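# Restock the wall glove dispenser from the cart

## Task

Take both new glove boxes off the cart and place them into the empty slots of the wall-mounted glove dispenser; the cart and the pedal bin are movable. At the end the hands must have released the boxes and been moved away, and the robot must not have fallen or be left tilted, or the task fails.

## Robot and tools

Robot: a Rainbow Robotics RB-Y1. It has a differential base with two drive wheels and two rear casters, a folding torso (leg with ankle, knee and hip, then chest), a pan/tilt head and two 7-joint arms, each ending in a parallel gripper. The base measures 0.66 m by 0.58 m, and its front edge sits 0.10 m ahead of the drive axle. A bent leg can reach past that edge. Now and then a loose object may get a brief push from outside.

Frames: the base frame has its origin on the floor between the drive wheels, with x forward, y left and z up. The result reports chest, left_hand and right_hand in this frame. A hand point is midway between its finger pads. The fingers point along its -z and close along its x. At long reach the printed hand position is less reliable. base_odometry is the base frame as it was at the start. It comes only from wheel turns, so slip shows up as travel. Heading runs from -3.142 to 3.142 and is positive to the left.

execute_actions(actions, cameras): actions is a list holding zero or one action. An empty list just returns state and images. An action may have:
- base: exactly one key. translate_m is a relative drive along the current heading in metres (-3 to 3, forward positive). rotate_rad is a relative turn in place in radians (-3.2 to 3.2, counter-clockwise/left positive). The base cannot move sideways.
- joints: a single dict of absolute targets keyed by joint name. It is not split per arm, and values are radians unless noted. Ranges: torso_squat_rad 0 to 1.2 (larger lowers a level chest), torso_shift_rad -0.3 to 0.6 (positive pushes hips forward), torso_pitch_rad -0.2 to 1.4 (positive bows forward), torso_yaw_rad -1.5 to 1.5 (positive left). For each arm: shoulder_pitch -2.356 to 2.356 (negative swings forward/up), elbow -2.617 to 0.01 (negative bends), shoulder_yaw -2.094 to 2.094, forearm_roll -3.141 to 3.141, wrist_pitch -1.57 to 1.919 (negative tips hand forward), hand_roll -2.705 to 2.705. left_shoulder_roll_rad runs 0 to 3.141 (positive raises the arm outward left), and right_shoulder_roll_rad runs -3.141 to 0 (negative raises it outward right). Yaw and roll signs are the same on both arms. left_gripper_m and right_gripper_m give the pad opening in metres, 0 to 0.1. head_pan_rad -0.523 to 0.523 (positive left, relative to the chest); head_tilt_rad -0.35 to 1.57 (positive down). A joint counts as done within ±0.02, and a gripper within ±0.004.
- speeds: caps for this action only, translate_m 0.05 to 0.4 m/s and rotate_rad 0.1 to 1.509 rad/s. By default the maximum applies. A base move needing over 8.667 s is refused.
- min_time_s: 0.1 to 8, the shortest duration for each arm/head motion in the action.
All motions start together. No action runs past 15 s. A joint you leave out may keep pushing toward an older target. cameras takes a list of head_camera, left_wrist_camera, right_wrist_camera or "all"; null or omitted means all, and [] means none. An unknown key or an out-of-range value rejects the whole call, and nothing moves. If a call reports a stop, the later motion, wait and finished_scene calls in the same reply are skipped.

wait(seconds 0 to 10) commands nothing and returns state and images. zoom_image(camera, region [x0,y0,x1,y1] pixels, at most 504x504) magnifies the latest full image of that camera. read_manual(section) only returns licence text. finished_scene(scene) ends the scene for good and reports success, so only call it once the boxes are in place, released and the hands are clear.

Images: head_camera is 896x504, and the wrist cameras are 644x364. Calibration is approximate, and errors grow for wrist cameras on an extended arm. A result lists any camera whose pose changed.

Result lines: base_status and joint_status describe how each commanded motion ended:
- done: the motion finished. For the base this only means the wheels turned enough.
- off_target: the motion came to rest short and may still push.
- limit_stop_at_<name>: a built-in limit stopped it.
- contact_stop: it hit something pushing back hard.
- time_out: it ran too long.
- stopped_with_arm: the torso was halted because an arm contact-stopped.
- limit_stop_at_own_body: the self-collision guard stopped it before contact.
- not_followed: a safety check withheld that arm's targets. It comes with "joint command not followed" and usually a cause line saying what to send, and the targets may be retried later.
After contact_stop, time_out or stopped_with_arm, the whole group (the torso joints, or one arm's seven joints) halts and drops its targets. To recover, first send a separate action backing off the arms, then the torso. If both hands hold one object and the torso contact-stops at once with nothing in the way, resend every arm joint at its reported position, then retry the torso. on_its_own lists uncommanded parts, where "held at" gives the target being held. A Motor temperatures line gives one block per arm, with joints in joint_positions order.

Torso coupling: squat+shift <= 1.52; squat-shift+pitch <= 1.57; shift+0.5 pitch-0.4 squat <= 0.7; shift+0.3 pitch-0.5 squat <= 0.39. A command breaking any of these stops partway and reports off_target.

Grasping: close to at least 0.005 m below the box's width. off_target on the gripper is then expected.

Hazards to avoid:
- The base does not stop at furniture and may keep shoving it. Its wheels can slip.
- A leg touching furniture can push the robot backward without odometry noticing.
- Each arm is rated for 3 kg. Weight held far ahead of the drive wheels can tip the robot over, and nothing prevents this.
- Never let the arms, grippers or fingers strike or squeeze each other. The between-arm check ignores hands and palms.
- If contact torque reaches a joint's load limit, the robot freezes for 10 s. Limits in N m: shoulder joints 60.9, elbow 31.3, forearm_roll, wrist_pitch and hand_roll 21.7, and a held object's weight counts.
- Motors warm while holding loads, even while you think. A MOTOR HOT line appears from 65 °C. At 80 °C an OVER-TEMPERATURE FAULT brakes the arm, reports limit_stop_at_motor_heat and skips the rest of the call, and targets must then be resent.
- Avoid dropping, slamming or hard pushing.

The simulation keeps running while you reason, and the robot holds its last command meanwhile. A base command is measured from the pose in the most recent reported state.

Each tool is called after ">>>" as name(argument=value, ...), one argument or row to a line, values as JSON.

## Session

>>> execute_actions(
  actions=[],
)

Scene clock: 0.00 s.
Motor temperatures (°C, as the motors report them): left_arm=[27 29 31 31 34 33 38] | right_arm=[28 30 30 30 33 32 32]
base_odometry: x=+0.000 y=+0.000 heading=+0.000 (m, m, rad; odometry frame)
base_status: not commanded
joint_positions: torso_squat_rad=+0.350 torso_shift_rad=+0.001 torso_pitch_rad=+0.000 torso_yaw_rad=+0.001 left_shoulder_pitch_rad=-0.010 left_shoulder_roll_rad=+0.019 left_shoulder_yaw_rad=+0.041 left_elbow_rad=-0.264 left_forearm_roll_rad=-0.024 left_wrist_pitch_rad=+0.011 left_hand_roll_rad=+0.042 left_gripper_m=+0.100 right_shoulder_pitch_rad=+0.024 right_shoulder_roll_rad=-0.045 right_shoulder_yaw_rad=+0.013 right_elbow_rad=-0.275 right_forearm_roll_rad=-0.028 right_wrist_pitch_rad=-0.058 right_hand_roll_rad=-0.044 right_gripper_m=+0.099 head_pan_rad=+0.000 head_tilt_rad=+0.400
joint_status: not commanded
chest: x=-0.2275 y=+0.0007 z=+1.2475 quat_wxyz=(+1.000, +0.000, +0.000, +0.000) (m; base frame)
left_hand: x=-0.0954 y=+0.2395 z=+0.5744 quat_wxyz=(+0.991, +0.010, -0.131, +0.027) (m; base frame)
right_hand: x=-0.0986 y=-0.2524 z=+0.5765 quat_wxyz=(+0.987, -0.017, -0.155, -0.029) (m; base frame)
pictures: head_camera, left_wrist_camera, right_wrist_camera
camera_calibration (this result's frames):
head_camera: T_world_to_cam=[[-0.0486778, -0.998674, 0.0167804, -0.034832], [-0.413541, 0.00485859, -0.910473, 1.29966], [0.909183, -0.0512592, -0.413229, 0.728505], [0, 0, 0, 1]] pos_world=[-0.126578, -0.00375768, 1.48493]
left_wrist_camera: T_world_to_cam=[[0.961945, 0.0424625, 0.269924, -0.0733041], [-0.142518, -0.764867, 0.628225, -0.16621], [0.233132, -0.642787, -0.729709, 0.685434], [0, 0, 0, 1]] pos_world=[-0.11297, 0.316572, 0.624371]
right_wrist_camera: T_world_to_cam=[[-0.941179, 0.0476936, -0.334526, 0.114053], [-0.171659, 0.785248, 0.594911, -0.133075], [0.291059, 0.617342, -0.730871, 0.695736], [0, 0, 0, 1]] pos_world=[-0.118, -0.33045, 0.625815]
Images, in order (width x height): head_camera 896x504, left_wrist_camera 644x364, right_wrist_camera 644x364.

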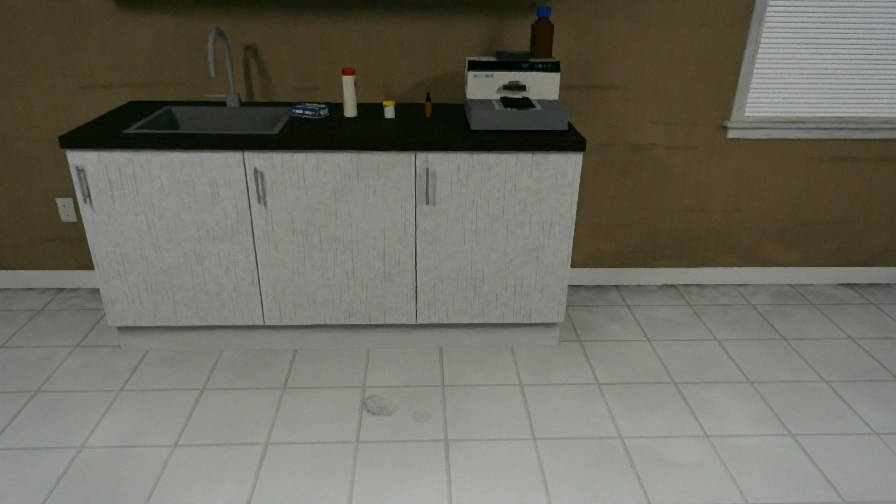

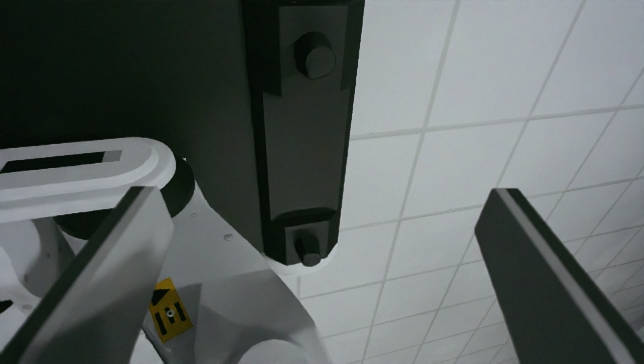

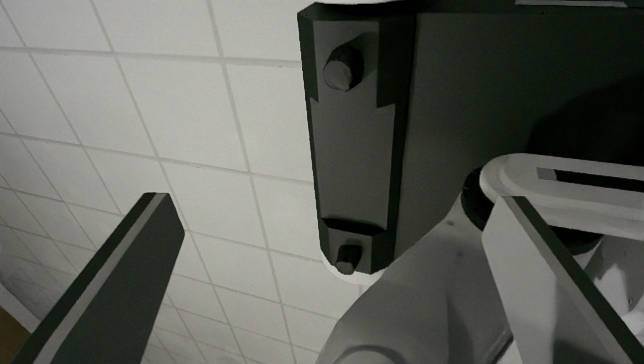

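Same layout likely: dispenser wall to the right.

>>> execute_actions(
  actions=[
    {"base":{"rotate_rad":-1.3},"joints":{"head_tilt_rad":0.25}},
  ],
  cameras=["head_camera"],
)

>>> execute_actions(
  actions=[
    {"base":{"rotate_rad":-1.2}},
  ],
  cameras=["head_camera"],
)

Scene clock: 7.50 s.
Motor temperatures (°C, as the motors report them): left_arm=[27 29 31 31 34 33 38] | right_arm=[28 30 30 30 33 32 32]
base_odometry: x=+0.000 y=+0.000 heading=-1.300 (m, m, rad; odometry frame)
base_status: done
joint_positions: torso_squat_rad=+0.350 torso_shift_rad=+0.001 torso_pitch_rad=+0.000 torso_yaw_rad=+0.001 left_shoulder_pitch_rad=-0.010 left_shoulder_roll_rad=+0.019 left_shoulder_yaw_rad=+0.041 left_elbow_rad=-0.264 left_forearm_roll_rad=-0.024 left_wrist_pitch_rad=+0.011 left_hand_roll_rad=+0.042 left_gripper_m=+0.100 right_shoulder_pitch_rad=+0.024 right_shoulder_roll_rad=-0.045 right_shoulder_yaw_rad=+0.013 right_elbow_rad=-0.275 right_forearm_roll_rad=-0.028 right_wrist_pitch_rad=-0.058 right_hand_roll_rad=-0.044 right_gripper_m=+0.099 head_pan_rad=+0.000 head_tilt_rad=+0.250
joint_status: all done
chest: x=-0.2275 y=+0.0007 z=+1.2475 quat_wxyz=(+1.000, +0.000, +0.000, +0.000) (m; base frame)
left_hand: x=-0.0954 y=+0.2395 z=+0.5744 quat_wxyz=(+0.991, +0.010, -0.131, +0.027) (m; base frame)
right_hand: x=-0.0986 y=-0.2524 z=+0.5765 quat_wxyz=(+0.987, -0.017, -0.155, -0.029) (m; base frame)
pictures: head_camera
camera_calibration (this result's frames):
head_camera: T_world_to_cam=[[-0.0505753, -0.998678, 0.00921747, -0.024306], [-0.273339, 0.00496445, -0.961905, 1.40292], [0.960587, -0.0511682, -0.273229, 0.536407], [0, 0, 0, 1]] pos_world=[-0.133022, -0.00379167, 1.49626]
Images, in order (width x height): head_camera 896x504.

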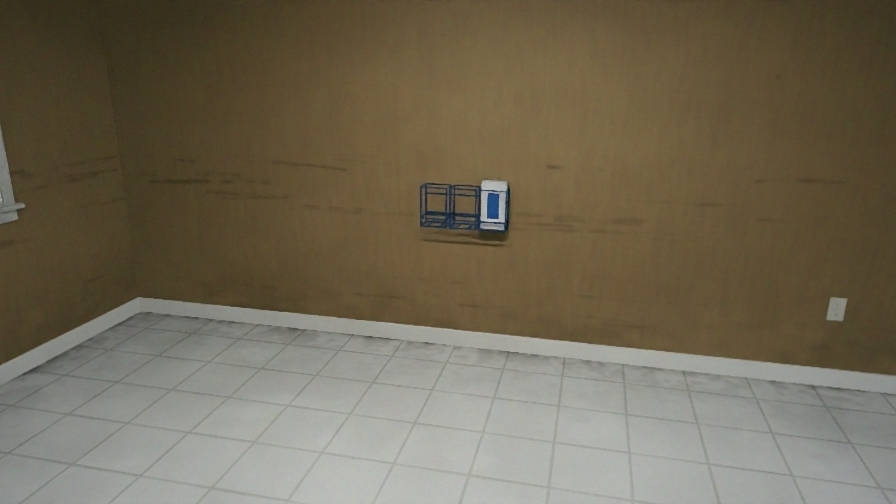

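Scene clock: 11.07 s.
Motor temperatures (°C, as the motors report them): left_arm=[27 29 31 31 34 33 38] | right_arm=[28 30 30 30 33 32 32]
base_odometry: x=+0.000 y=+0.000 heading=-2.499 (m, m, rad; odometry frame)
base_status: done
joint_positions: torso_squat_rad=+0.350 torso_shift_rad=+0.001 torso_pitch_rad=+0.000 torso_yaw_rad=+0.001 left_shoulder_pitch_rad=-0.010 left_shoulder_roll_rad=+0.019 left_shoulder_yaw_rad=+0.041 left_elbow_rad=-0.264 left_forearm_roll_rad=-0.024 left_wrist_pitch_rad=+0.011 left_hand_roll_rad=+0.042 left_gripper_m=+0.100 right_shoulder_pitch_rad=+0.024 right_shoulder_roll_rad=-0.045 right_shoulder_yaw_rad=+0.013 right_elbow_rad=-0.275 right_forearm_roll_rad=-0.028 right_wrist_pitch_rad=-0.058 right_hand_roll_rad=-0.044 right_gripper_m=+0.099 head_pan_rad=+0.000 head_tilt_rad=+0.250
joint_status: not commanded
chest: x=-0.2275 y=+0.0007 z=+1.2475 quat_wxyz=(+1.000, +0.000, +0.000, +0.000) (m; base frame)
left_hand: x=-0.0954 y=+0.2395 z=+0.5744 quat_wxyz=(+0.991, +0.010, -0.131, +0.027) (m; base frame)
right_hand: x=-0.0986 y=-0.2524 z=+0.5765 quat_wxyz=(+0.987, -0.017, -0.155, -0.029) (m; base frame)
pictures: head_camera
camera_calibration (this result's frames):
head_camera: T_world_to_cam=[[-0.0505751, -0.998678, 0.00919084, -0.0242863], [-0.273339, 0.00499001, -0.961905, 1.40292], [0.960587, -0.0511606, -0.27323, 0.536408], [0, 0, 0, 1]] pos_world=[-0.133023, -0.00381182, 1.49626]
Images, in order (width x height): head_camera 896x504.

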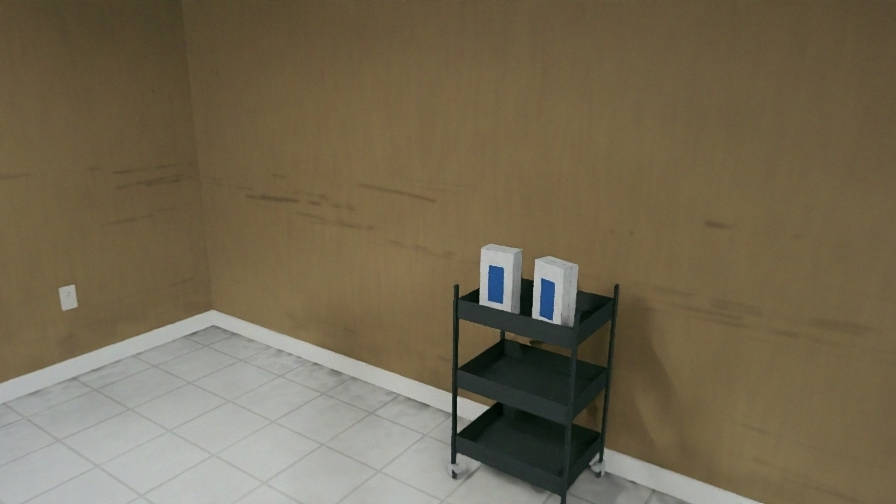

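>>> execute_actions(
  actions=[
    {"base":{"translate_m":1.2},"joints":{"torso_squat_rad":0.1,"torso_pitch_rad":0.2,"right_shoulder_pitch_rad":-1.185,"right_shoulder_roll_rad":-0.213,"right_shoulder_yaw_rad":-0.322,"right_elbow_rad":-0.852,"right_wrist_pitch_rad":1.815,"right_forearm_roll_rad":0,"right_hand_roll_rad":0,"left_shoulder_pitch_rad":-1.185,"left_shoulder_roll_rad":0.213,"left_shoulder_yaw_rad":0.322,"left_elbow_rad":-0.852,"left_wrist_pitch_rad":1.815,"left_forearm_roll_rad":0,"left_hand_roll_rad":0,"head_tilt_rad":0.5},"min_time_s":3},
  ],
  cameras=[],
)

>>> execute_actions(
  actions=[
    {"base":{"rotate_rad":-0.642}},
  ],
  cameras=["head_camera"],
)

Scene clock: 32.40 s.
Motor temperatures (°C, as the motors report them): left_arm=[27 29 31 31 34 33 38] | right_arm=[28 30 30 30 33 32 32]
base_odometry: x=-0.961 y=-0.718 heading=-2.500 (m, m, rad; odometry frame)
base_status: done
joint_positions: torso_squat_rad=+0.100 torso_shift_rad=+0.001 torso_pitch_rad=+0.200 torso_yaw_rad=+0.001 left_shoulder_pitch_rad=-1.185 left_shoulder_roll_rad=+0.213 left_shoulder_yaw_rad=+0.322 left_elbow_rad=-0.852 left_forearm_roll_rad=+0.000 left_wrist_pitch_rad=+1.815 left_hand_roll_rad=+0.000 left_gripper_m=+0.100 right_shoulder_pitch_rad=-1.185 right_shoulder_roll_rad=-0.213 right_shoulder_yaw_rad=-0.322 right_elbow_rad=-0.852 right_forearm_roll_rad=+0.000 right_wrist_pitch_rad=+1.815 right_hand_roll_rad=+0.000 right_gripper_m=+0.099 head_pan_rad=+0.000 head_tilt_rad=+0.500
joint_status: all done
chest: x=-0.1661 y=+0.0007 z=+1.2803 quat_wxyz=(+0.995, +0.000, +0.100, +0.000) (m; base frame)
left_hand: x=+0.3498 y=+0.2210 z=+1.0277 quat_wxyz=(+1.000, +0.000, +0.000, +0.000) (m; base frame)
right_hand: x=+0.3499 y=-0.2189 z=+1.0276 quat_wxyz=(+1.000, +0.000, +0.000, +0.001) (m; base frame)
pictures: none
No camera images: the call's "cameras" was empty. Leave "cameras" out to get every camera's image.

Scene clock: 35.00 s.
Motor temperatures (°C, as the motors report them): left_arm=[28 29 31 32 34 33 38] | right_arm=[28 30 30 31 33 32 32]
base_odometry: x=-0.961 y=-0.718 heading=-3.141 (m, m, rad; odometry frame)
base_status: done
joint_positions: torso_squat_rad=+0.100 torso_shift_rad=+0.001 torso_pitch_rad=+0.200 torso_yaw_rad=+0.001 left_shoulder_pitch_rad=-1.185 left_shoulder_roll_rad=+0.213 left_shoulder_yaw_rad=+0.322 left_elbow_rad=-0.852 left_forearm_roll_rad=+0.000 left_wrist_pitch_rad=+1.815 left_hand_roll_rad=+0.000 left_gripper_m=+0.100 right_shoulder_pitch_rad=-1.185 right_shoulder_roll_rad=-0.213 right_shoulder_yaw_rad=-0.322 right_elbow_rad=-0.852 right_forearm_roll_rad=+0.000 right_wrist_pitch_rad=+1.815 right_hand_roll_rad=+0.000 right_gripper_m=+0.099 head_pan_rad=+0.000 head_tilt_rad=+0.500
joint_status: not commanded
chest: x=-0.1661 y=+0.0007 z=+1.2803 quat_wxyz=(+0.995, +0.000, +0.100, +0.000) (m; base frame)
left_hand: x=+0.3498 y=+0.2210 z=+1.0277 quat_wxyz=(+1.000, +0.000, +0.000, +0.000) (m; base frame)
right_hand: x=+0.3499 y=-0.2189 z=+1.0276 quat_wxyz=(+1.000, +0.000, +0.000, +0.000) (m; base frame)
pictures: head_camera
camera_calibration (this result's frames):
head_camera: T_world_to_cam=[[-0.041749, -0.998664, 0.0304549, -0.0497677], [-0.664281, 0.0049757, -0.747466, 1.09729], [0.746316, -0.0514366, -0.663601, 0.998539], [0, 0, 0, 1]] pos_world=[-0.0183966, -0.0037995, 1.48433]
Images, in order (width x height): head_camera 896x504.

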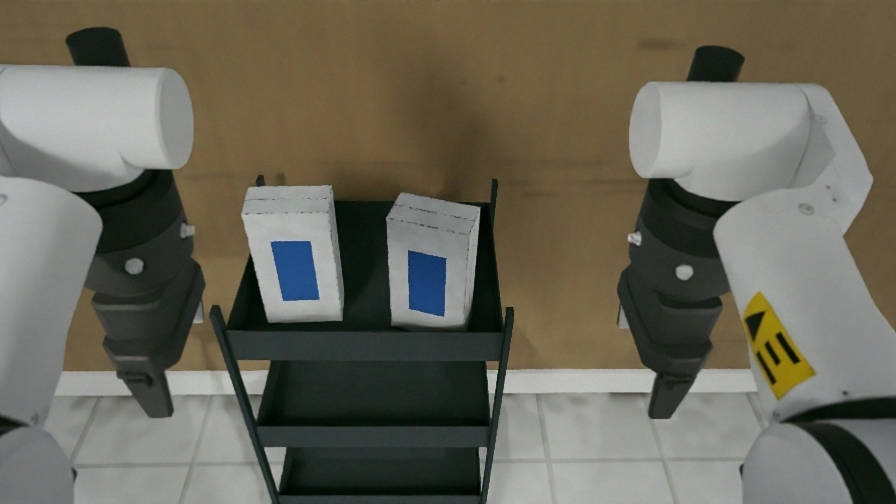

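>>> execute_actions(
  actions=[
    {"base":{"translate_m":0.368},"joints":{"torso_squat_rad":0.0,"head_tilt_rad":0.7}},
  ],
  cameras=[],
)

>>> execute_actions(
  actions=[
    {"base":{"rotate_rad":-0.111},"joints":{"left_hand_roll_rad":0.16,"torso_squat_rad":0.5}},
  ],
  cameras=["head_camera","left_wrist_camera"],
)

Scene clock: 54.27 s.
Motor temperatures (°C, as the motors report them): left_arm=[29 29 31 32 34 33 38] | right_arm=[29 30 30 31 33 32 32]
base_odometry: x=-1.329 y=-0.718 heading=+3.141 (m, m, rad; odometry frame)
base_status: done
joint_positions: torso_squat_rad=+0.000 torso_shift_rad=+0.001 torso_pitch_rad=+0.200 torso_yaw_rad=+0.001 left_shoulder_pitch_rad=-1.185 left_shoulder_roll_rad=+0.213 left_shoulder_yaw_rad=+0.322 left_elbow_rad=-0.852 left_forearm_roll_rad=+0.000 left_wrist_pitch_rad=+1.815 left_hand_roll_rad=+0.000 left_gripper_m=+0.100 right_shoulder_pitch_rad=-1.185 right_shoulder_roll_rad=-0.213 right_shoulder_yaw_rad=-0.322 right_elbow_rad=-0.852 right_forearm_roll_rad=+0.000 right_wrist_pitch_rad=+1.815 right_hand_roll_rad=+0.000 right_gripper_m=+0.099 head_pan_rad=+0.000 head_tilt_rad=+0.700
joint_status: all done
chest: x=-0.1660 y=+0.0007 z=+1.2837 quat_wxyz=(+0.995, +0.000, +0.100, +0.000) (m; base frame)
left_hand: x=+0.3499 y=+0.2210 z=+1.0311 quat_wxyz=(+1.000, +0.000, +0.000, +0.000) (m; base frame)
right_hand: x=+0.3500 y=-0.2189 z=+1.0310 quat_wxyz=(+1.000, +0.000, +0.000, +0.000) (m; base frame)
pictures: none
No camera images: the call's "cameras" was empty. Leave "cameras" out to get every camera's image.

Scene clock: 56.83 s.
Motor temperatures (°C, as the motors report them): left_arm=[29 29 31 32 34 33 38] | right_arm=[29 30 30 31 33 32 32]
base_odometry: x=-1.329 y=-0.718 heading=+3.031 (m, m, rad; odometry frame)
base_status: done
joint_positions: torso_squat_rad=+0.500 torso_shift_rad=+0.001 torso_pitch_rad=+0.200 torso_yaw_rad=+0.001 left_shoulder_pitch_rad=-1.185 left_shoulder_roll_rad=+0.213 left_shoulder_yaw_rad=+0.322 left_elbow_rad=-0.852 left_forearm_roll_rad=+0.000 left_wrist_pitch_rad=+1.815 left_hand_roll_rad=+0.160 left_gripper_m=+0.100 right_shoulder_pitch_rad=-1.185 right_shoulder_roll_rad=-0.213 right_shoulder_yaw_rad=-0.322 right_elbow_rad=-0.852 right_forearm_roll_rad=+0.000 right_wrist_pitch_rad=+1.815 right_hand_roll_rad=+0.000 right_gripper_m=+0.099 head_pan_rad=+0.000 head_tilt_rad=+0.700
joint_status: all done
chest: x=-0.1663 y=+0.0006 z=+1.1981 quat_wxyz=(+0.995, +0.000, +0.100, +0.000) (m; base frame)
left_hand: x=+0.3497 y=+0.2209 z=+0.9457 quat_wxyz=(+0.997, +0.000, +0.000, +0.080) (m; base frame)
right_hand: x=+0.3499 y=-0.2190 z=+0.9455 quat_wxyz=(+1.000, +0.000, +0.000, +0.000) (m; base frame)
pictures: head_camera, left_wrist_camera
camera_calibration (this result's frames):
head_camera: T_world_to_cam=[[-0.0348962, -0.998659, 0.0382388, -0.0574445], [-0.799425, 0.00493179, -0.600745, 0.81766], [0.599751, -0.0515328, -0.798526, 1.11627], [0, 0, 0, 1]] pos_world=[-0.017832, -0.00387534, 1.38477]
left_wrist_camera: T_world_to_cam=[[0.988484, 0.150952, 0.0106469, -0.388992], [0.105834, -0.739897, 0.664343, -0.476788], [0.108161, -0.655566, -0.747352, 0.903827], [0, 0, 0, 1]] pos_world=[0.337214, 0.298463, 0.996369]
Images, in order (width x height): head_camera 896x504, left_wrist_camera 644x364.

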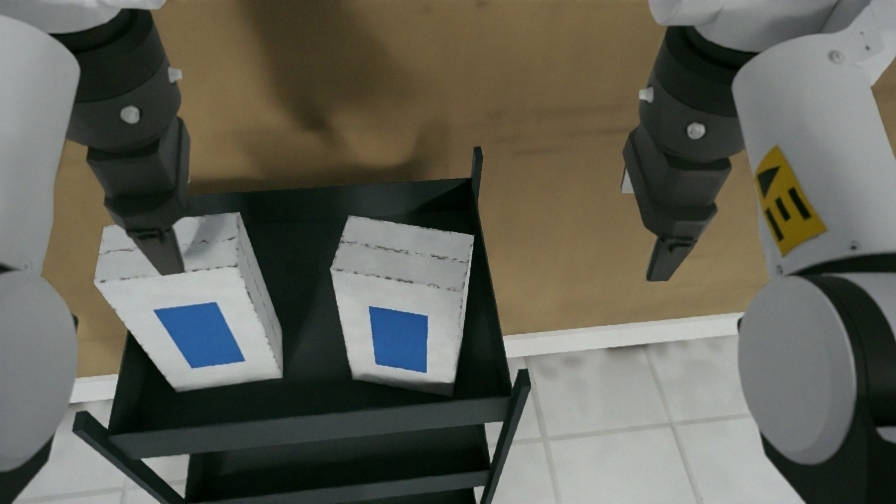

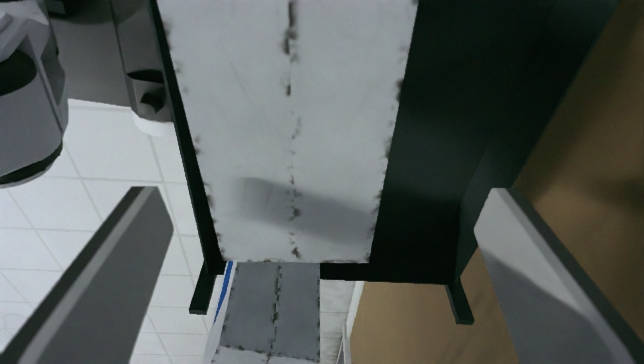

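>>> execute_actions(
  actions=[
    {"base":{"rotate_rad":0.035},"joints":{"left_hand_roll_rad":0.125}},
  ],
  cameras=[],
)

>>> execute_actions(
  actions=[
    {"joints":{"torso_squat_rad":0.655}},
  ],
  cameras=["left_wrist_camera"],
)

>>> execute_actions(
  actions=[
    {"joints":{"left_gripper_m":0.05}},
  ],
  cameras=[],
)

>>> execute_actions(
  actions=[
    {"joints":{"torso_squat_rad":0.0}},
  ],
  cameras=["head_camera","left_wrist_camera"],
)

Scene clock: 67.57 s.
Motor temperatures (°C, as the motors report them): left_arm=[29 29 31 32 34 33 38] | right_arm=[30 30 30 31 33 32 32]
base_odometry: x=-1.329 y=-0.718 heading=+3.065 (m, m, rad; odometry frame)
base_status: done
joint_positions: torso_squat_rad=+0.500 torso_shift_rad=+0.001 torso_pitch_rad=+0.200 torso_yaw_rad=+0.001 left_shoulder_pitch_rad=-1.185 left_shoulder_roll_rad=+0.213 left_shoulder_yaw_rad=+0.322 left_elbow_rad=-0.852 left_forearm_roll_rad=+0.000 left_wrist_pitch_rad=+1.815 left_hand_roll_rad=+0.125 left_gripper_m=+0.100 right_shoulder_pitch_rad=-1.185 right_shoulder_roll_rad=-0.213 right_shoulder_yaw_rad=-0.322 right_elbow_rad=-0.852 right_forearm_roll_rad=+0.000 right_wrist_pitch_rad=+1.815 right_hand_roll_rad=+0.000 right_gripper_m=+0.099 head_pan_rad=+0.000 head_tilt_rad=+0.700
joint_status: all done
chest: x=-0.1663 y=+0.0006 z=+1.1981 quat_wxyz=(+0.995, +0.000, +0.100, +0.000) (m; base frame)
left_hand: x=+0.3497 y=+0.2209 z=+0.9457 quat_wxyz=(+0.998, +0.000, +0.000, +0.063) (m; base frame)
right_hand: x=+0.3499 y=-0.2190 z=+0.9455 quat_wxyz=(+1.000, +0.000, +0.000, +0.000) (m; base frame)
pictures: none
No camera images: the call's "cameras" was empty. Leave "cameras" out to get every camera's image.

Scene clock: 68.87 s.
Motor temperatures (°C, as the motors report them): left_arm=[29 29 31 32 34 33 38] | right_arm=[30 30 30 31 33 32 32]
base_odometry: x=-1.329 y=-0.718 heading=+3.065 (m, m, rad; odometry frame)
base_status: not commanded
joint_positions: torso_squat_rad=+0.655 torso_shift_rad=+0.001 torso_pitch_rad=+0.200 torso_yaw_rad=+0.001 left_shoulder_pitch_rad=-1.185 left_shoulder_roll_rad=+0.213 left_shoulder_yaw_rad=+0.322 left_elbow_rad=-0.852 left_forearm_roll_rad=+0.000 left_wrist_pitch_rad=+1.815 left_hand_roll_rad=+0.125 left_gripper_m=+0.100 right_shoulder_pitch_rad=-1.185 right_shoulder_roll_rad=-0.213 right_shoulder_yaw_rad=-0.322 right_elbow_rad=-0.852 right_forearm_roll_rad=+0.000 right_wrist_pitch_rad=+1.815 right_hand_roll_rad=+0.000 right_gripper_m=+0.099 head_pan_rad=+0.000 head_tilt_rad=+0.700
joint_status: all done
chest: x=-0.1663 y=+0.0006 z=+1.1389 quat_wxyz=(+0.995, +0.000, +0.100, +0.000) (m; base frame)
left_hand: x=+0.3497 y=+0.2209 z=+0.8865 quat_wxyz=(+0.998, +0.000, +0.000, +0.063) (m; base frame)
right_hand: x=+0.3498 y=-0.2191 z=+0.8863 quat_wxyz=(+1.000, +0.000, +0.000, +0.000) (m; base frame)
pictures: left_wrist_camera
camera_calibration (this result's frames):
left_wrist_camera: T_world_to_cam=[[0.993141, 0.116437, 0.0106299, -0.38232], [0.0800161, -0.743144, 0.66433, -0.427744], [0.0852519, -0.658923, -0.747364, 0.868344], [0, 0, 0, 1]] pos_world=[0.339896, 0.298813, 0.937196]
Images, in order (width x height): left_wrist_camera 644x364.

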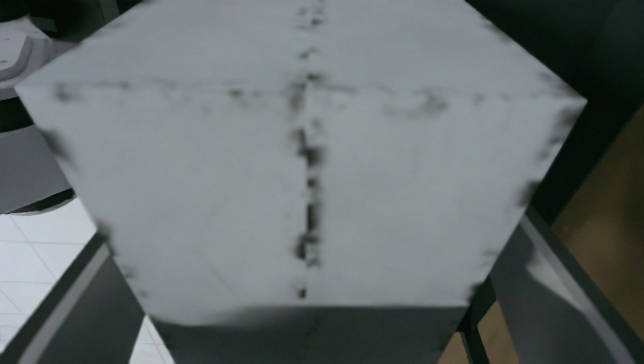

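Scene clock: 69.87 s.
Motor temperatures (°C, as the motors report them): left_arm=[29 29 31 32 34 33 38] | right_arm=[30 30 30 31 33 32 32]
base_odometry: x=-1.329 y=-0.718 heading=+3.065 (m, m, rad; odometry frame)
base_status: not commanded
joint_positions: torso_squat_rad=+0.655 torso_shift_rad=+0.001 torso_pitch_rad=+0.200 torso_yaw_rad=+0.001 left_shoulder_pitch_rad=-1.185 left_shoulder_roll_rad=+0.213 left_shoulder_yaw_rad=+0.322 left_elbow_rad=-0.852 left_forearm_roll_rad=+0.000 left_wrist_pitch_rad=+1.815 left_hand_roll_rad=+0.125 left_gripper_m=+0.060 right_shoulder_pitch_rad=-1.185 right_shoulder_roll_rad=-0.213 right_shoulder_yaw_rad=-0.322 right_elbow_rad=-0.852 right_forearm_roll_rad=+0.000 right_wrist_pitch_rad=+1.815 right_hand_roll_rad=+0.000 right_gripper_m=+0.099 head_pan_rad=+0.000 head_tilt_rad=+0.700
joint_status: left_gripper_m off_target (ended at +0.060, target +0.050)
chest: x=-0.1663 y=+0.0006 z=+1.1389 quat_wxyz=(+0.995, +0.000, +0.100, +0.000) (m; base frame)
left_hand: x=+0.3497 y=+0.2209 z=+0.8865 quat_wxyz=(+0.998, +0.000, +0.000, +0.063) (m; base frame)
right_hand: x=+0.3498 y=-0.2191 z=+0.8863 quat_wxyz=(+1.000, +0.000, +0.000, +0.000) (m; base frame)
pictures: none
No camera images: the call's "cameras" was empty. Leave "cameras" out to get every camera's image.

Scene clock: 73.00 s.
Motor temperatures (°C, as the motors report them): left_arm=[29 29 31 32 34 33 38] | right_arm=[30 30 30 31 33 32 32]
base_odometry: x=-1.329 y=-0.718 heading=+3.065 (m, m, rad; odometry frame)
base_status: not commanded
joint_positions: torso_squat_rad=+0.000 torso_shift_rad=+0.001 torso_pitch_rad=+0.200 torso_yaw_rad=+0.001 left_shoulder_pitch_rad=-1.185 left_shoulder_roll_rad=+0.213 left_shoulder_yaw_rad=+0.322 left_elbow_rad=-0.852 left_forearm_roll_rad=+0.000 left_wrist_pitch_rad=+1.815 left_hand_roll_rad=+0.125 left_gripper_m=+0.060 right_shoulder_pitch_rad=-1.185 right_shoulder_roll_rad=-0.213 right_shoulder_yaw_rad=-0.322 right_elbow_rad=-0.852 right_forearm_roll_rad=+0.000 right_wrist_pitch_rad=+1.815 right_hand_roll_rad=+0.000 right_gripper_m=+0.099 head_pan_rad=+0.000 head_tilt_rad=+0.700
joint_status: all done
chest: x=-0.1660 y=+0.0007 z=+1.2837 quat_wxyz=(+0.995, +0.000, +0.100, +0.000) (m; base frame)
left_hand: x=+0.3498 y=+0.2210 z=+1.0310 quat_wxyz=(+0.998, +0.000, +0.000, +0.063) (m; base frame)
right_hand: x=+0.3500 y=-0.2189 z=+1.0309 quat_wxyz=(+1.000, +0.000, +0.000, +0.000) (m; base frame)
pictures: head_camera, left_wrist_camera
camera_calibration (this result's frames):
head_camera: T_world_to_cam=[[-0.0348718, -0.998659, 0.0382549, -0.0606482], [-0.799731, 0.00492881, -0.600338, 0.868776], [0.599344, -0.0515285, -0.798831, 1.18482], [0, 0, 0, 1]] pos_world=[-0.0174418, -0.00379705, 1.47035]
left_wrist_camera: T_world_to_cam=[[0.993145, 0.116483, 0.00977567, -0.383109], [0.0806232, -0.743145, 0.664256, -0.523734], [0.0846395, -0.658914, -0.747441, 0.976694], [0, 0, 0, 1]] pos_world=[0.340041, 0.298973, 1.08166]
Images, in order (width x height): head_camera 896x504, left_wrist_camera 644x364.

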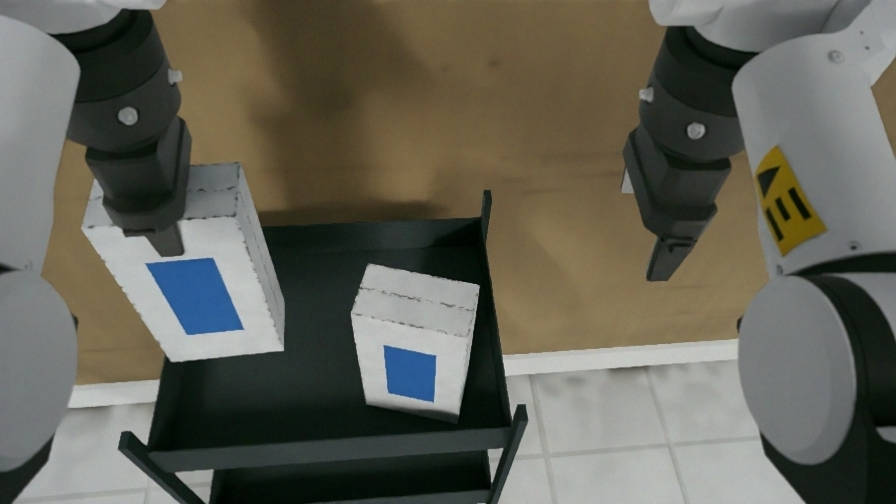

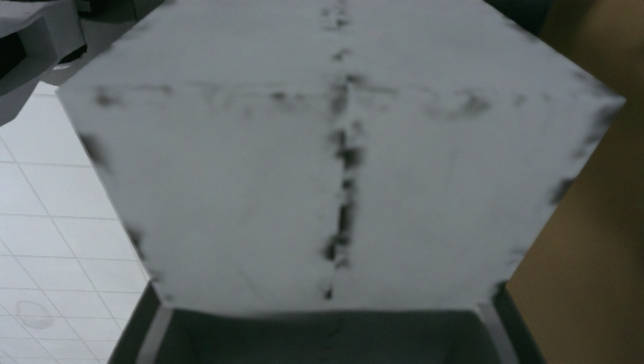

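>>> execute_actions(
  actions=[
    {"base":{"translate_m":-0.074},"joints":{"left_hand_roll_rad":0,"right_hand_roll_rad":-0.8}},
  ],
  cameras=[],
)

>>> execute_actions(
  actions=[
    {"base":{"rotate_rad":0.55},"speeds":{"rotate_rad":0.5}},
  ],
  cameras=[],
)

>>> execute_actions(
  actions=[
    {"joints":{"torso_squat_rad":0.5}},
  ],
)

Scene clock: 86.00 s.
Motor temperatures (°C, as the motors report them): left_arm=[30 30 31 33 34 33 38] | right_arm=[30 30 30 32 33 32 32]
base_odometry: x=-1.255 y=-0.724 heading=+3.064 (m, m, rad; odometry frame)
base_status: done
joint_positions: torso_squat_rad=+0.000 torso_shift_rad=+0.001 torso_pitch_rad=+0.200 torso_yaw_rad=+0.001 left_shoulder_pitch_rad=-1.185 left_shoulder_roll_rad=+0.213 left_shoulder_yaw_rad=+0.322 left_elbow_rad=-0.852 left_forearm_roll_rad=+0.000 left_wrist_pitch_rad=+1.815 left_hand_roll_rad=+0.000 left_gripper_m=+0.060 right_shoulder_pitch_rad=-1.185 right_shoulder_roll_rad=-0.213 right_shoulder_yaw_rad=-0.322 right_elbow_rad=-0.852 right_forearm_roll_rad=+0.000 right_wrist_pitch_rad=+1.815 right_hand_roll_rad=-0.800 right_gripper_m=+0.099 head_pan_rad=+0.000 head_tilt_rad=+0.700
joint_status: all done
chest: x=-0.1661 y=+0.0007 z=+1.2838 quat_wxyz=(+0.995, +0.000, +0.100, +0.000) (m; base frame)
left_hand: x=+0.3497 y=+0.2211 z=+1.0310 quat_wxyz=(+1.000, +0.000, +0.000, +0.000) (m; base frame)
right_hand: x=+0.3500 y=-0.2189 z=+1.0311 quat_wxyz=(+0.921, +0.000, +0.000, -0.389) (m; base frame)
pictures: none
No camera images: the call's "cameras" was empty. Leave "cameras" out to get every camera's image.

Scene clock: 88.43 s.
Motor temperatures (°C, as the motors report them): left_arm=[30 30 31 33 34 33 38] | right_arm=[30 30 30 32 33 32 32]
base_odometry: x=-1.255 y=-0.724 heading=-2.670 (m, m, rad; odometry frame)
base_status: done
joint_positions: torso_squat_rad=+0.000 torso_shift_rad=+0.001 torso_pitch_rad=+0.200 torso_yaw_rad=+0.001 left_shoulder_pitch_rad=-1.185 left_shoulder_roll_rad=+0.213 left_shoulder_yaw_rad=+0.322 left_elbow_rad=-0.852 left_forearm_roll_rad=+0.000 left_wrist_pitch_rad=+1.815 left_hand_roll_rad=+0.000 left_gripper_m=+0.060 right_shoulder_pitch_rad=-1.185 right_shoulder_roll_rad=-0.213 right_shoulder_yaw_rad=-0.322 right_elbow_rad=-0.852 right_forearm_roll_rad=+0.000 right_wrist_pitch_rad=+1.815 right_hand_roll_rad=-0.800 right_gripper_m=+0.099 head_pan_rad=+0.000 head_tilt_rad=+0.700
joint_status: not commanded
chest: x=-0.1661 y=+0.0007 z=+1.2838 quat_wxyz=(+0.995, +0.000, +0.100, +0.000) (m; base frame)
left_hand: x=+0.3497 y=+0.2211 z=+1.0310 quat_wxyz=(+1.000, +0.000, +0.000, +0.000) (m; base frame)
right_hand: x=+0.3500 y=-0.2189 z=+1.0311 quat_wxyz=(+0.921, +0.000, +0.000, -0.389) (m; base frame)
pictures: none
No camera images: the call's "cameras" was empty. Leave "cameras" out to get every camera's image.

Scene clock: 91.00 s.
Motor temperatures (°C, as the motors report them): left_arm=[30 30 31 33 34 33 38] | right_arm=[30 30 30 32 33 32 32]
base_odometry: x=-1.255 y=-0.724 heading=-2.670 (m, m, rad; odometry frame)
base_status: not commanded
joint_positions: torso_squat_rad=+0.500 torso_shift_rad=+0.001 torso_pitch_rad=+0.200 torso_yaw_rad=+0.001 left_shoulder_pitch_rad=-1.185 left_shoulder_roll_rad=+0.213 left_shoulder_yaw_rad=+0.322 left_elbow_rad=-0.852 left_forearm_roll_rad=+0.000 left_wrist_pitch_rad=+1.815 left_hand_roll_rad=+0.000 left_gripper_m=+0.060 right_shoulder_pitch_rad=-1.185 right_shoulder_roll_rad=-0.213 right_shoulder_yaw_rad=-0.322 right_elbow_rad=-0.852 right_forearm_roll_rad=+0.000 right_wrist_pitch_rad=+1.815 right_hand_roll_rad=-0.800 right_gripper_m=+0.099 head_pan_rad=+0.000 head_tilt_rad=+0.700
joint_status: all done
chest: x=-0.1662 y=+0.0007 z=+1.1981 quat_wxyz=(+0.995, +0.000, +0.100, +0.000) (m; base frame)
left_hand: x=+0.3496 y=+0.2210 z=+0.9454 quat_wxyz=(+1.000, +0.000, +0.000, +0.000) (m; base frame)
right_hand: x=+0.3499 y=-0.2190 z=+0.9454 quat_wxyz=(+0.921, +0.000, +0.000, -0.389) (m; base frame)
pictures: head_camera, left_wrist_camera, right_wrist_camera
camera_calibration (this result's frames):
head_camera: T_world_to_cam=[[-0.0348833, -0.998659, 0.0382617, -0.0574524], [-0.799548, 0.0049182, -0.600582, 0.81752], [0.599589, -0.0515423, -0.798647, 1.11633], [0, 0, 0, 1]] pos_world=[-0.0176969, -0.00385784, 1.38474]
left_wrist_camera: T_world_to_cam=[[0.999919, -0.00816997, 0.00980067, -0.35693], [-0.0126176, -0.747341, 0.664321, -0.433435], [0.00189695, -0.664391, -0.747383, 0.942793], [0, 0, 0, 1]] pos_world=[0.349644, 0.299544, 0.996065]
right_wrist_camera: T_world_to_cam=[[-0.698808, 0.714707, -0.0293496, 0.430797], [0.529326, 0.544277, 0.650827, -0.652683], [0.481125, 0.439268, -0.758658, 0.735018], [0, 0, 0, 1]] pos_world=[0.292891, -0.275523, 0.995055]
Images, in order (width x height): head_camera 896x504, left_wrist_camera 644x364, right_wrist_camera 644x364.

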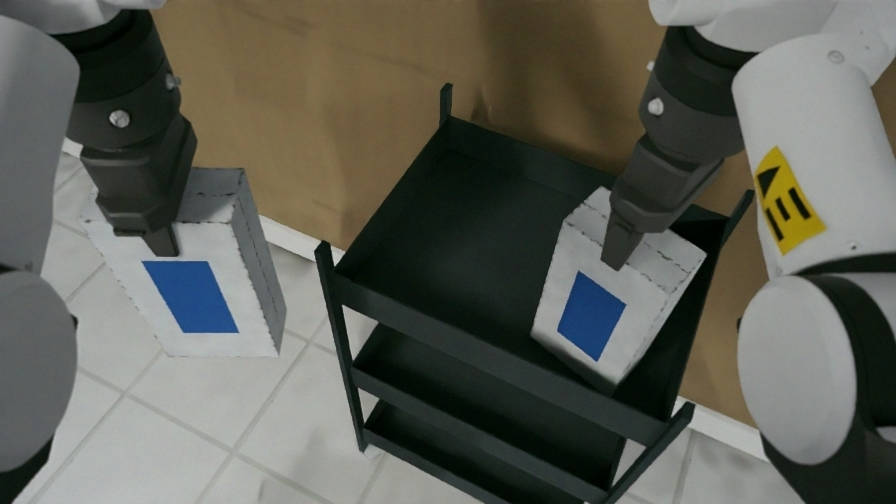

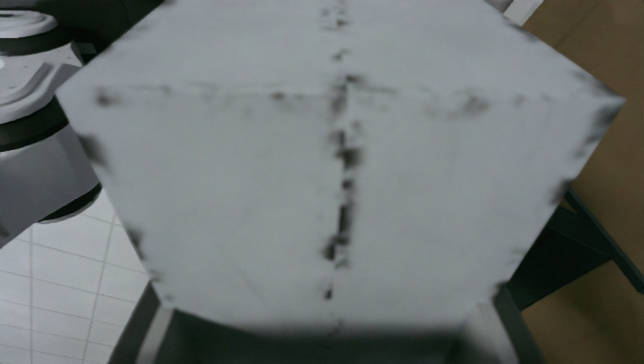

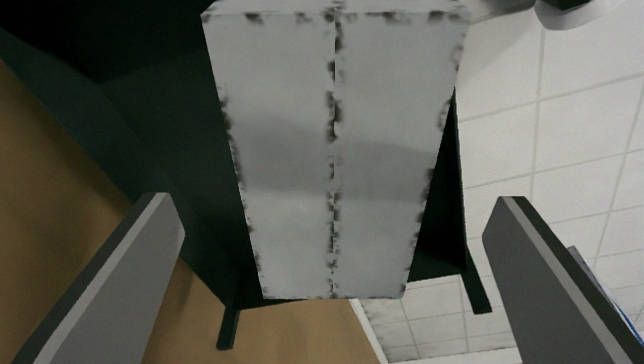

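Good alignment.

>>> execute_actions(
  actions=[
    {"joints":{"torso_squat_rad":0.655}},
  ],
  cameras=[],
)

>>> execute_actions(
  actions=[
    {"joints":{"right_gripper_m":0.05}},
  ],
  cameras=[],
)

>>> execute_actions(
  actions=[
    {"joints":{"torso_squat_rad":0.0,"head_tilt_rad":0.45}},
  ],
  cameras=[],
)

>>> execute_actions(
  actions=[
    {"base":{"translate_m":-0.35},"joints":{"right_hand_roll_rad":0,"left_shoulder_pitch_rad":-1.429,"left_shoulder_roll_rad":0.298,"left_shoulder_yaw_rad":0.346,"left_elbow_rad":-0.687,"left_wrist_pitch_rad":1.907,"right_shoulder_pitch_rad":-1.429,"right_shoulder_roll_rad":-0.298,"right_shoulder_yaw_rad":-0.346,"right_elbow_rad":-0.687,"right_wrist_pitch_rad":1.907},"min_time_s":2},
  ],
)

Scene clock: 102.10 s.
Motor temperatures (°C, as the motors report them): left_arm=[30 30 31 33 34 33 38] | right_arm=[31 30 30 32 33 32 32]
base_odometry: x=-1.255 y=-0.724 heading=-2.670 (m, m, rad; odometry frame)
base_status: not commanded
joint_positions: torso_squat_rad=+0.655 torso_shift_rad=+0.001 torso_pitch_rad=+0.200 torso_yaw_rad=+0.001 left_shoulder_pitch_rad=-1.185 left_shoulder_roll_rad=+0.213 left_shoulder_yaw_rad=+0.322 left_elbow_rad=-0.852 left_forearm_roll_rad=+0.000 left_wrist_pitch_rad=+1.815 left_hand_roll_rad=+0.000 left_gripper_m=+0.060 right_shoulder_pitch_rad=-1.185 right_shoulder_roll_rad=-0.213 right_shoulder_yaw_rad=-0.322 right_elbow_rad=-0.852 right_forearm_roll_rad=+0.000 right_wrist_pitch_rad=+1.815 right_hand_roll_rad=-0.800 right_gripper_m=+0.099 head_pan_rad=+0.000 head_tilt_rad=+0.700
joint_status: all done
chest: x=-0.1662 y=+0.0006 z=+1.1389 quat_wxyz=(+0.995, +0.000, +0.100, +0.000) (m; base frame)
left_hand: x=+0.3496 y=+0.2209 z=+0.8862 quat_wxyz=(+1.000, +0.000, +0.000, +0.000) (m; base frame)
right_hand: x=+0.3499 y=-0.2191 z=+0.8862 quat_wxyz=(+0.921, +0.000, +0.000, -0.389) (m; base frame)
pictures: none
No camera images: the call's "cameras" was empty. Leave "cameras" out to get every camera's image.

Scene clock: 103.07 s.
Motor temperatures (°C, as the motors report them): left_arm=[30 30 31 33 34 33 38] | right_arm=[31 30 30 32 33 32 32]
base_odometry: x=-1.255 y=-0.724 heading=-2.670 (m, m, rad; odometry frame)
base_status: not commanded
joint_positions: torso_squat_rad=+0.655 torso_shift_rad=+0.001 torso_pitch_rad=+0.200 torso_yaw_rad=+0.001 left_shoulder_pitch_rad=-1.185 left_shoulder_roll_rad=+0.213 left_shoulder_yaw_rad=+0.322 left_elbow_rad=-0.852 left_forearm_roll_rad=+0.000 left_wrist_pitch_rad=+1.815 left_hand_roll_rad=+0.000 left_gripper_m=+0.060 right_shoulder_pitch_rad=-1.185 right_shoulder_roll_rad=-0.213 right_shoulder_yaw_rad=-0.322 right_elbow_rad=-0.852 right_forearm_roll_rad=+0.000 right_wrist_pitch_rad=+1.815 right_hand_roll_rad=-0.800 right_gripper_m=+0.061 head_pan_rad=+0.000 head_tilt_rad=+0.700
joint_status: right_gripper_m off_target (ended at +0.061, target +0.050)
chest: x=-0.1662 y=+0.0006 z=+1.1389 quat_wxyz=(+0.995, +0.000, +0.100, +0.000) (m; base frame)
left_hand: x=+0.3496 y=+0.2209 z=+0.8862 quat_wxyz=(+1.000, +0.000, +0.000, +0.000) (m; base frame)
right_hand: x=+0.3499 y=-0.2191 z=+0.8862 quat_wxyz=(+0.921, +0.000, +0.000, -0.389) (m; base frame)
pictures: none
No camera images: the call's "cameras" was empty. Leave "cameras" out to get every camera's image.

Scene clock: 106.17 s.
Motor temperatures (°C, as the motors report them): left_arm=[30 30 31 33 34 33 38] | right_arm=[31 30 30 32 33 32 32]
base_odometry: x=-1.255 y=-0.724 heading=-2.670 (m, m, rad; odometry frame)
base_status: not commanded
joint_positions: torso_squat_rad=+0.000 torso_shift_rad=+0.001 torso_pitch_rad=+0.201 torso_yaw_rad=+0.001 left_shoulder_pitch_rad=-1.185 left_shoulder_roll_rad=+0.213 left_shoulder_yaw_rad=+0.322 left_elbow_rad=-0.852 left_forearm_roll_rad=+0.000 left_wrist_pitch_rad=+1.815 left_hand_roll_rad=+0.000 left_gripper_m=+0.060 right_shoulder_pitch_rad=-1.184 right_shoulder_roll_rad=-0.213 right_shoulder_yaw_rad=-0.322 right_elbow_rad=-0.852 right_forearm_roll_rad=+0.000 right_wrist_pitch_rad=+1.815 right_hand_roll_rad=-0.800 right_gripper_m=+0.061 head_pan_rad=+0.000 head_tilt_rad=+0.450
joint_status: all done
chest: x=-0.1658 y=+0.0007 z=+1.2837 quat_wxyz=(+0.995, +0.000, +0.100, +0.000) (m; base frame)
left_hand: x=+0.3498 y=+0.2211 z=+1.0307 quat_wxyz=(+1.000, +0.000, +0.001, +0.000) (m; base frame)
right_hand: x=+0.3500 y=-0.2190 z=+1.0306 quat_wxyz=(+0.921, -0.001, +0.001, -0.389) (m; base frame)
pictures: none
No camera images: the call's "cameras" was empty. Leave "cameras" out to get every camera's image.

Scene clock: 108.87 s.
Motor temperatures (°C, as the motors report them): left_arm=[31 30 31 33 34 33 38] | right_arm=[31 30 30 32 33 32 32]
base_odometry: x=-0.943 y=-0.565 heading=-2.669 (m, m, rad; odometry frame)
base_status: done
joint_positions: torso_squat_rad=+0.000 torso_shift_rad=+0.001 torso_pitch_rad=+0.200 torso_yaw_rad=+0.001 left_shoulder_pitch_rad=-1.428 left_shoulder_roll_rad=+0.298 left_shoulder_yaw_rad=+0.346 left_elbow_rad=-0.687 left_forearm_roll_rad=+0.000 left_wrist_pitch_rad=+1.907 left_hand_roll_rad=+0.000 left_gripper_m=+0.060 right_shoulder_pitch_rad=-1.428 right_shoulder_roll_rad=-0.297 right_shoulder_yaw_rad=-0.346 right_elbow_rad=-0.687 right_forearm_roll_rad=+0.000 right_wrist_pitch_rad=+1.907 right_hand_roll_rad=+0.000 right_gripper_m=+0.061 head_pan_rad=+0.000 head_tilt_rad=+0.450
joint_status: all done
chest: x=-0.1660 y=+0.0007 z=+1.2837 quat_wxyz=(+0.995, +0.000, +0.100, +0.000) (m; base frame)
left_hand: x=+0.3713 y=+0.2212 z=+1.1205 quat_wxyz=(+1.000, +0.000, +0.000, +0.000) (m; base frame)
right_hand: x=+0.3715 y=-0.2190 z=+1.1203 quat_wxyz=(+1.000, +0.000, +0.001, +0.000) (m; base frame)
pictures: head_camera, left_wrist_camera, right_wrist_camera
camera_calibration (this result's frames):
head_camera: T_world_to_cam=[[-0.043194, -0.998665, 0.0283358, -0.0468658], [-0.626334, 0.00497165, -0.779539, 1.15131], [0.778357, -0.051419, -0.625712, 0.948135], [0, 0, 0, 1]] pos_world=[-0.0189089, -0.003775, 1.49208]
left_wrist_camera: T_world_to_cam=[[0.999928, -0.00757773, 0.0093287, -0.379936], [-0.0118629, -0.746804, 0.664938, -0.550473], [0.00192799, -0.665001, -0.74684, 1.07325], [0, 0, 0, 1]] pos_world=[0.371309, 0.299736, 1.17112]
right_wrist_camera: T_world_to_cam=[[-0.999612, -0.00260139, -0.027735, 0.40384], [-0.0200524, 0.758303, 0.651594, -0.527852], [0.0193365, 0.651898, -0.75806, 1.07476], [0, 0, 0, 1]] pos_world=[0.372317, -0.299311, 1.16988]
Images, in order (width x height): head_camera 896x504, left_wrist_camera 644x364, right_wrist_camera 644x364.

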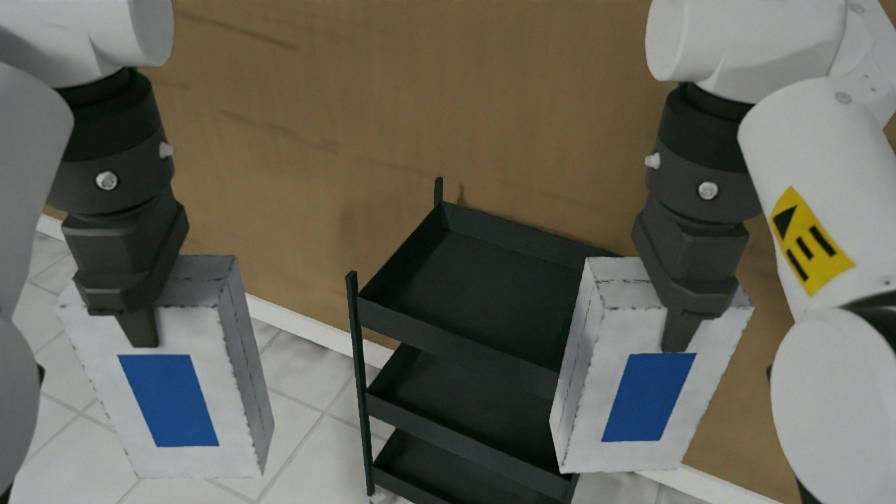

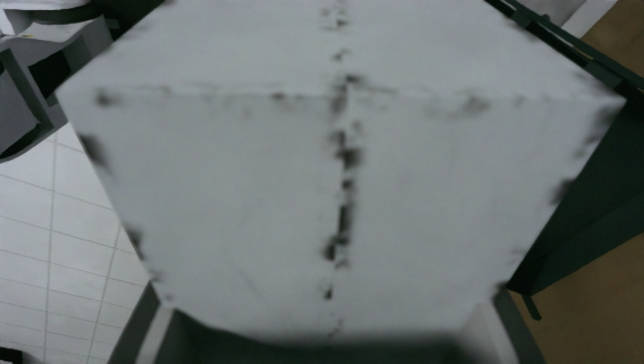

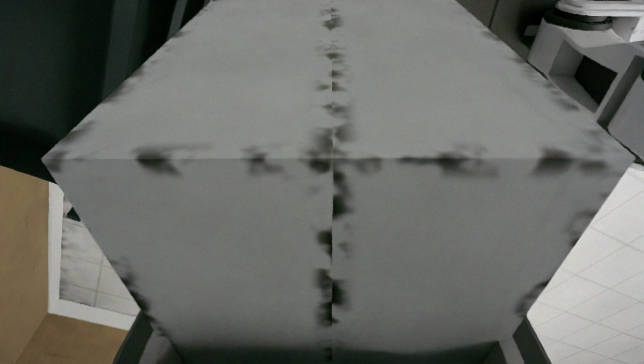

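>>> execute_actions(
  actions=[
    {"base":{"rotate_rad":1.984}},
  ],
  cameras=[],
)

>>> execute_actions(
  actions=[
    {"base":{"translate_m":2.27}},
  ],
  cameras=[],
)

>>> execute_actions(
  actions=[
    {"base":{"rotate_rad":-0.886},"joints":{"head_pan_rad":-0.3,"head_tilt_rad":0.5}},
  ],
  cameras=["head_camera"],
)

Scene clock: 126.90 s.
Motor temperatures (°C, as the motors report them): left_arm=[31 30 31 33 34 33 38] | right_arm=[32 30 30 32 33 32 32]
base_odometry: x=-0.943 y=-0.565 heading=-0.685 (m, m, rad; odometry frame)
base_status: done
joint_positions: torso_squat_rad=+0.000 torso_shift_rad=+0.001 torso_pitch_rad=+0.200 torso_yaw_rad=+0.001 left_shoulder_pitch_rad=-1.428 left_shoulder_roll_rad=+0.298 left_shoulder_yaw_rad=+0.346 left_elbow_rad=-0.687 left_forearm_roll_rad=+0.000 left_wrist_pitch_rad=+1.907 left_hand_roll_rad=+0.000 left_gripper_m=+0.060 right_shoulder_pitch_rad=-1.428 right_shoulder_roll_rad=-0.298 right_shoulder_yaw_rad=-0.346 right_elbow_rad=-0.687 right_forearm_roll_rad=+0.000 right_wrist_pitch_rad=+1.907 right_hand_roll_rad=+0.000 right_gripper_m=+0.061 head_pan_rad=+0.000 head_tilt_rad=+0.450
joint_status: not commanded
chest: x=-0.1660 y=+0.0007 z=+1.2837 quat_wxyz=(+0.995, +0.000, +0.100, +0.000) (m; base frame)
left_hand: x=+0.3713 y=+0.2212 z=+1.1206 quat_wxyz=(+1.000, +0.000, +0.000, +0.001) (m; base frame)
right_hand: x=+0.3715 y=-0.2191 z=+1.1204 quat_wxyz=(+1.000, +0.000, +0.001, +0.000) (m; base frame)
pictures: none
No camera images: the call's "cameras" was empty. Leave "cameras" out to get every camera's image.

Scene clock: 133.87 s.
Motor temperatures (°C, as the motors report them): left_arm=[32 30 31 33 34 33 38] | right_arm=[32 30 30 32 33 32 32]
base_odometry: x=+0.815 y=-2.001 heading=-0.685 (m, m, rad; odometry frame)
base_status: done
joint_positions: torso_squat_rad=+0.000 torso_shift_rad=+0.001 torso_pitch_rad=+0.201 torso_yaw_rad=+0.001 left_shoulder_pitch_rad=-1.428 left_shoulder_roll_rad=+0.298 left_shoulder_yaw_rad=+0.346 left_elbow_rad=-0.687 left_forearm_roll_rad=+0.000 left_wrist_pitch_rad=+1.907 left_hand_roll_rad=+0.000 left_gripper_m=+0.060 right_shoulder_pitch_rad=-1.428 right_shoulder_roll_rad=-0.298 right_shoulder_yaw_rad=-0.346 right_elbow_rad=-0.687 right_forearm_roll_rad=+0.000 right_wrist_pitch_rad=+1.907 right_hand_roll_rad=+0.000 right_gripper_m=+0.061 head_pan_rad=+0.000 head_tilt_rad=+0.450
joint_status: not commanded
chest: x=-0.1658 y=+0.0007 z=+1.2837 quat_wxyz=(+0.995, +0.000, +0.100, +0.000) (m; base frame)
left_hand: x=+0.3715 y=+0.2212 z=+1.1204 quat_wxyz=(+1.000, +0.000, +0.001, +0.001) (m; base frame)
right_hand: x=+0.3717 y=-0.2191 z=+1.1203 quat_wxyz=(+1.000, +0.000, +0.001, +0.000) (m; base frame)
pictures: none
No camera images: the call's "cameras" was empty. Leave "cameras" out to get every camera's image.

Scene clock: 136.87 s.
Motor temperatures (°C, as the motors report them): left_arm=[32 30 31 33 34 33 38] | right_arm=[32 30 30 32 33 32 32]
base_odometry: x=+0.815 y=-2.001 heading=-1.571 (m, m, rad; odometry frame)
base_status: done
joint_positions: torso_squat_rad=+0.000 torso_shift_rad=+0.001 torso_pitch_rad=+0.201 torso_yaw_rad=+0.001 left_shoulder_pitch_rad=-1.428 left_shoulder_roll_rad=+0.298 left_shoulder_yaw_rad=+0.346 left_elbow_rad=-0.687 left_forearm_roll_rad=+0.000 left_wrist_pitch_rad=+1.907 left_hand_roll_rad=+0.000 left_gripper_m=+0.060 right_shoulder_pitch_rad=-1.428 right_shoulder_roll_rad=-0.298 right_shoulder_yaw_rad=-0.346 right_elbow_rad=-0.687 right_forearm_roll_rad=+0.000 right_wrist_pitch_rad=+1.907 right_hand_roll_rad=+0.000 right_gripper_m=+0.061 head_pan_rad=-0.300 head_tilt_rad=+0.500
joint_status: all done
chest: x=-0.1658 y=+0.0007 z=+1.2837 quat_wxyz=(+0.995, +0.000, +0.100, +0.000) (m; base frame)
left_hand: x=+0.3714 y=+0.2212 z=+1.1205 quat_wxyz=(+1.000, +0.000, +0.001, +0.001) (m; base frame)
right_hand: x=+0.3716 y=-0.2191 z=+1.1203 quat_wxyz=(+1.000, +0.000, +0.001, +0.000) (m; base frame)
pictures: head_camera
camera_calibration (this result's frames):
head_camera: T_world_to_cam=[[-0.32867, -0.940261, 0.0887953, -0.16592], [-0.641194, 0.153119, -0.751948, 1.10902], [0.693431, -0.304078, -0.653215, 0.979887], [0, 0, 0, 1]] pos_world=[-0.0229218, -0.0278578, 1.48873]
Images, in order (width x height): head_camera 896x504.

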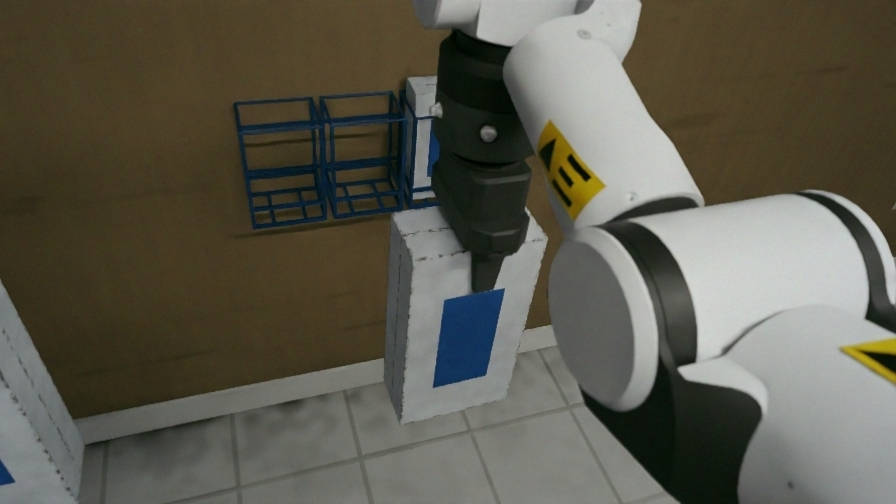

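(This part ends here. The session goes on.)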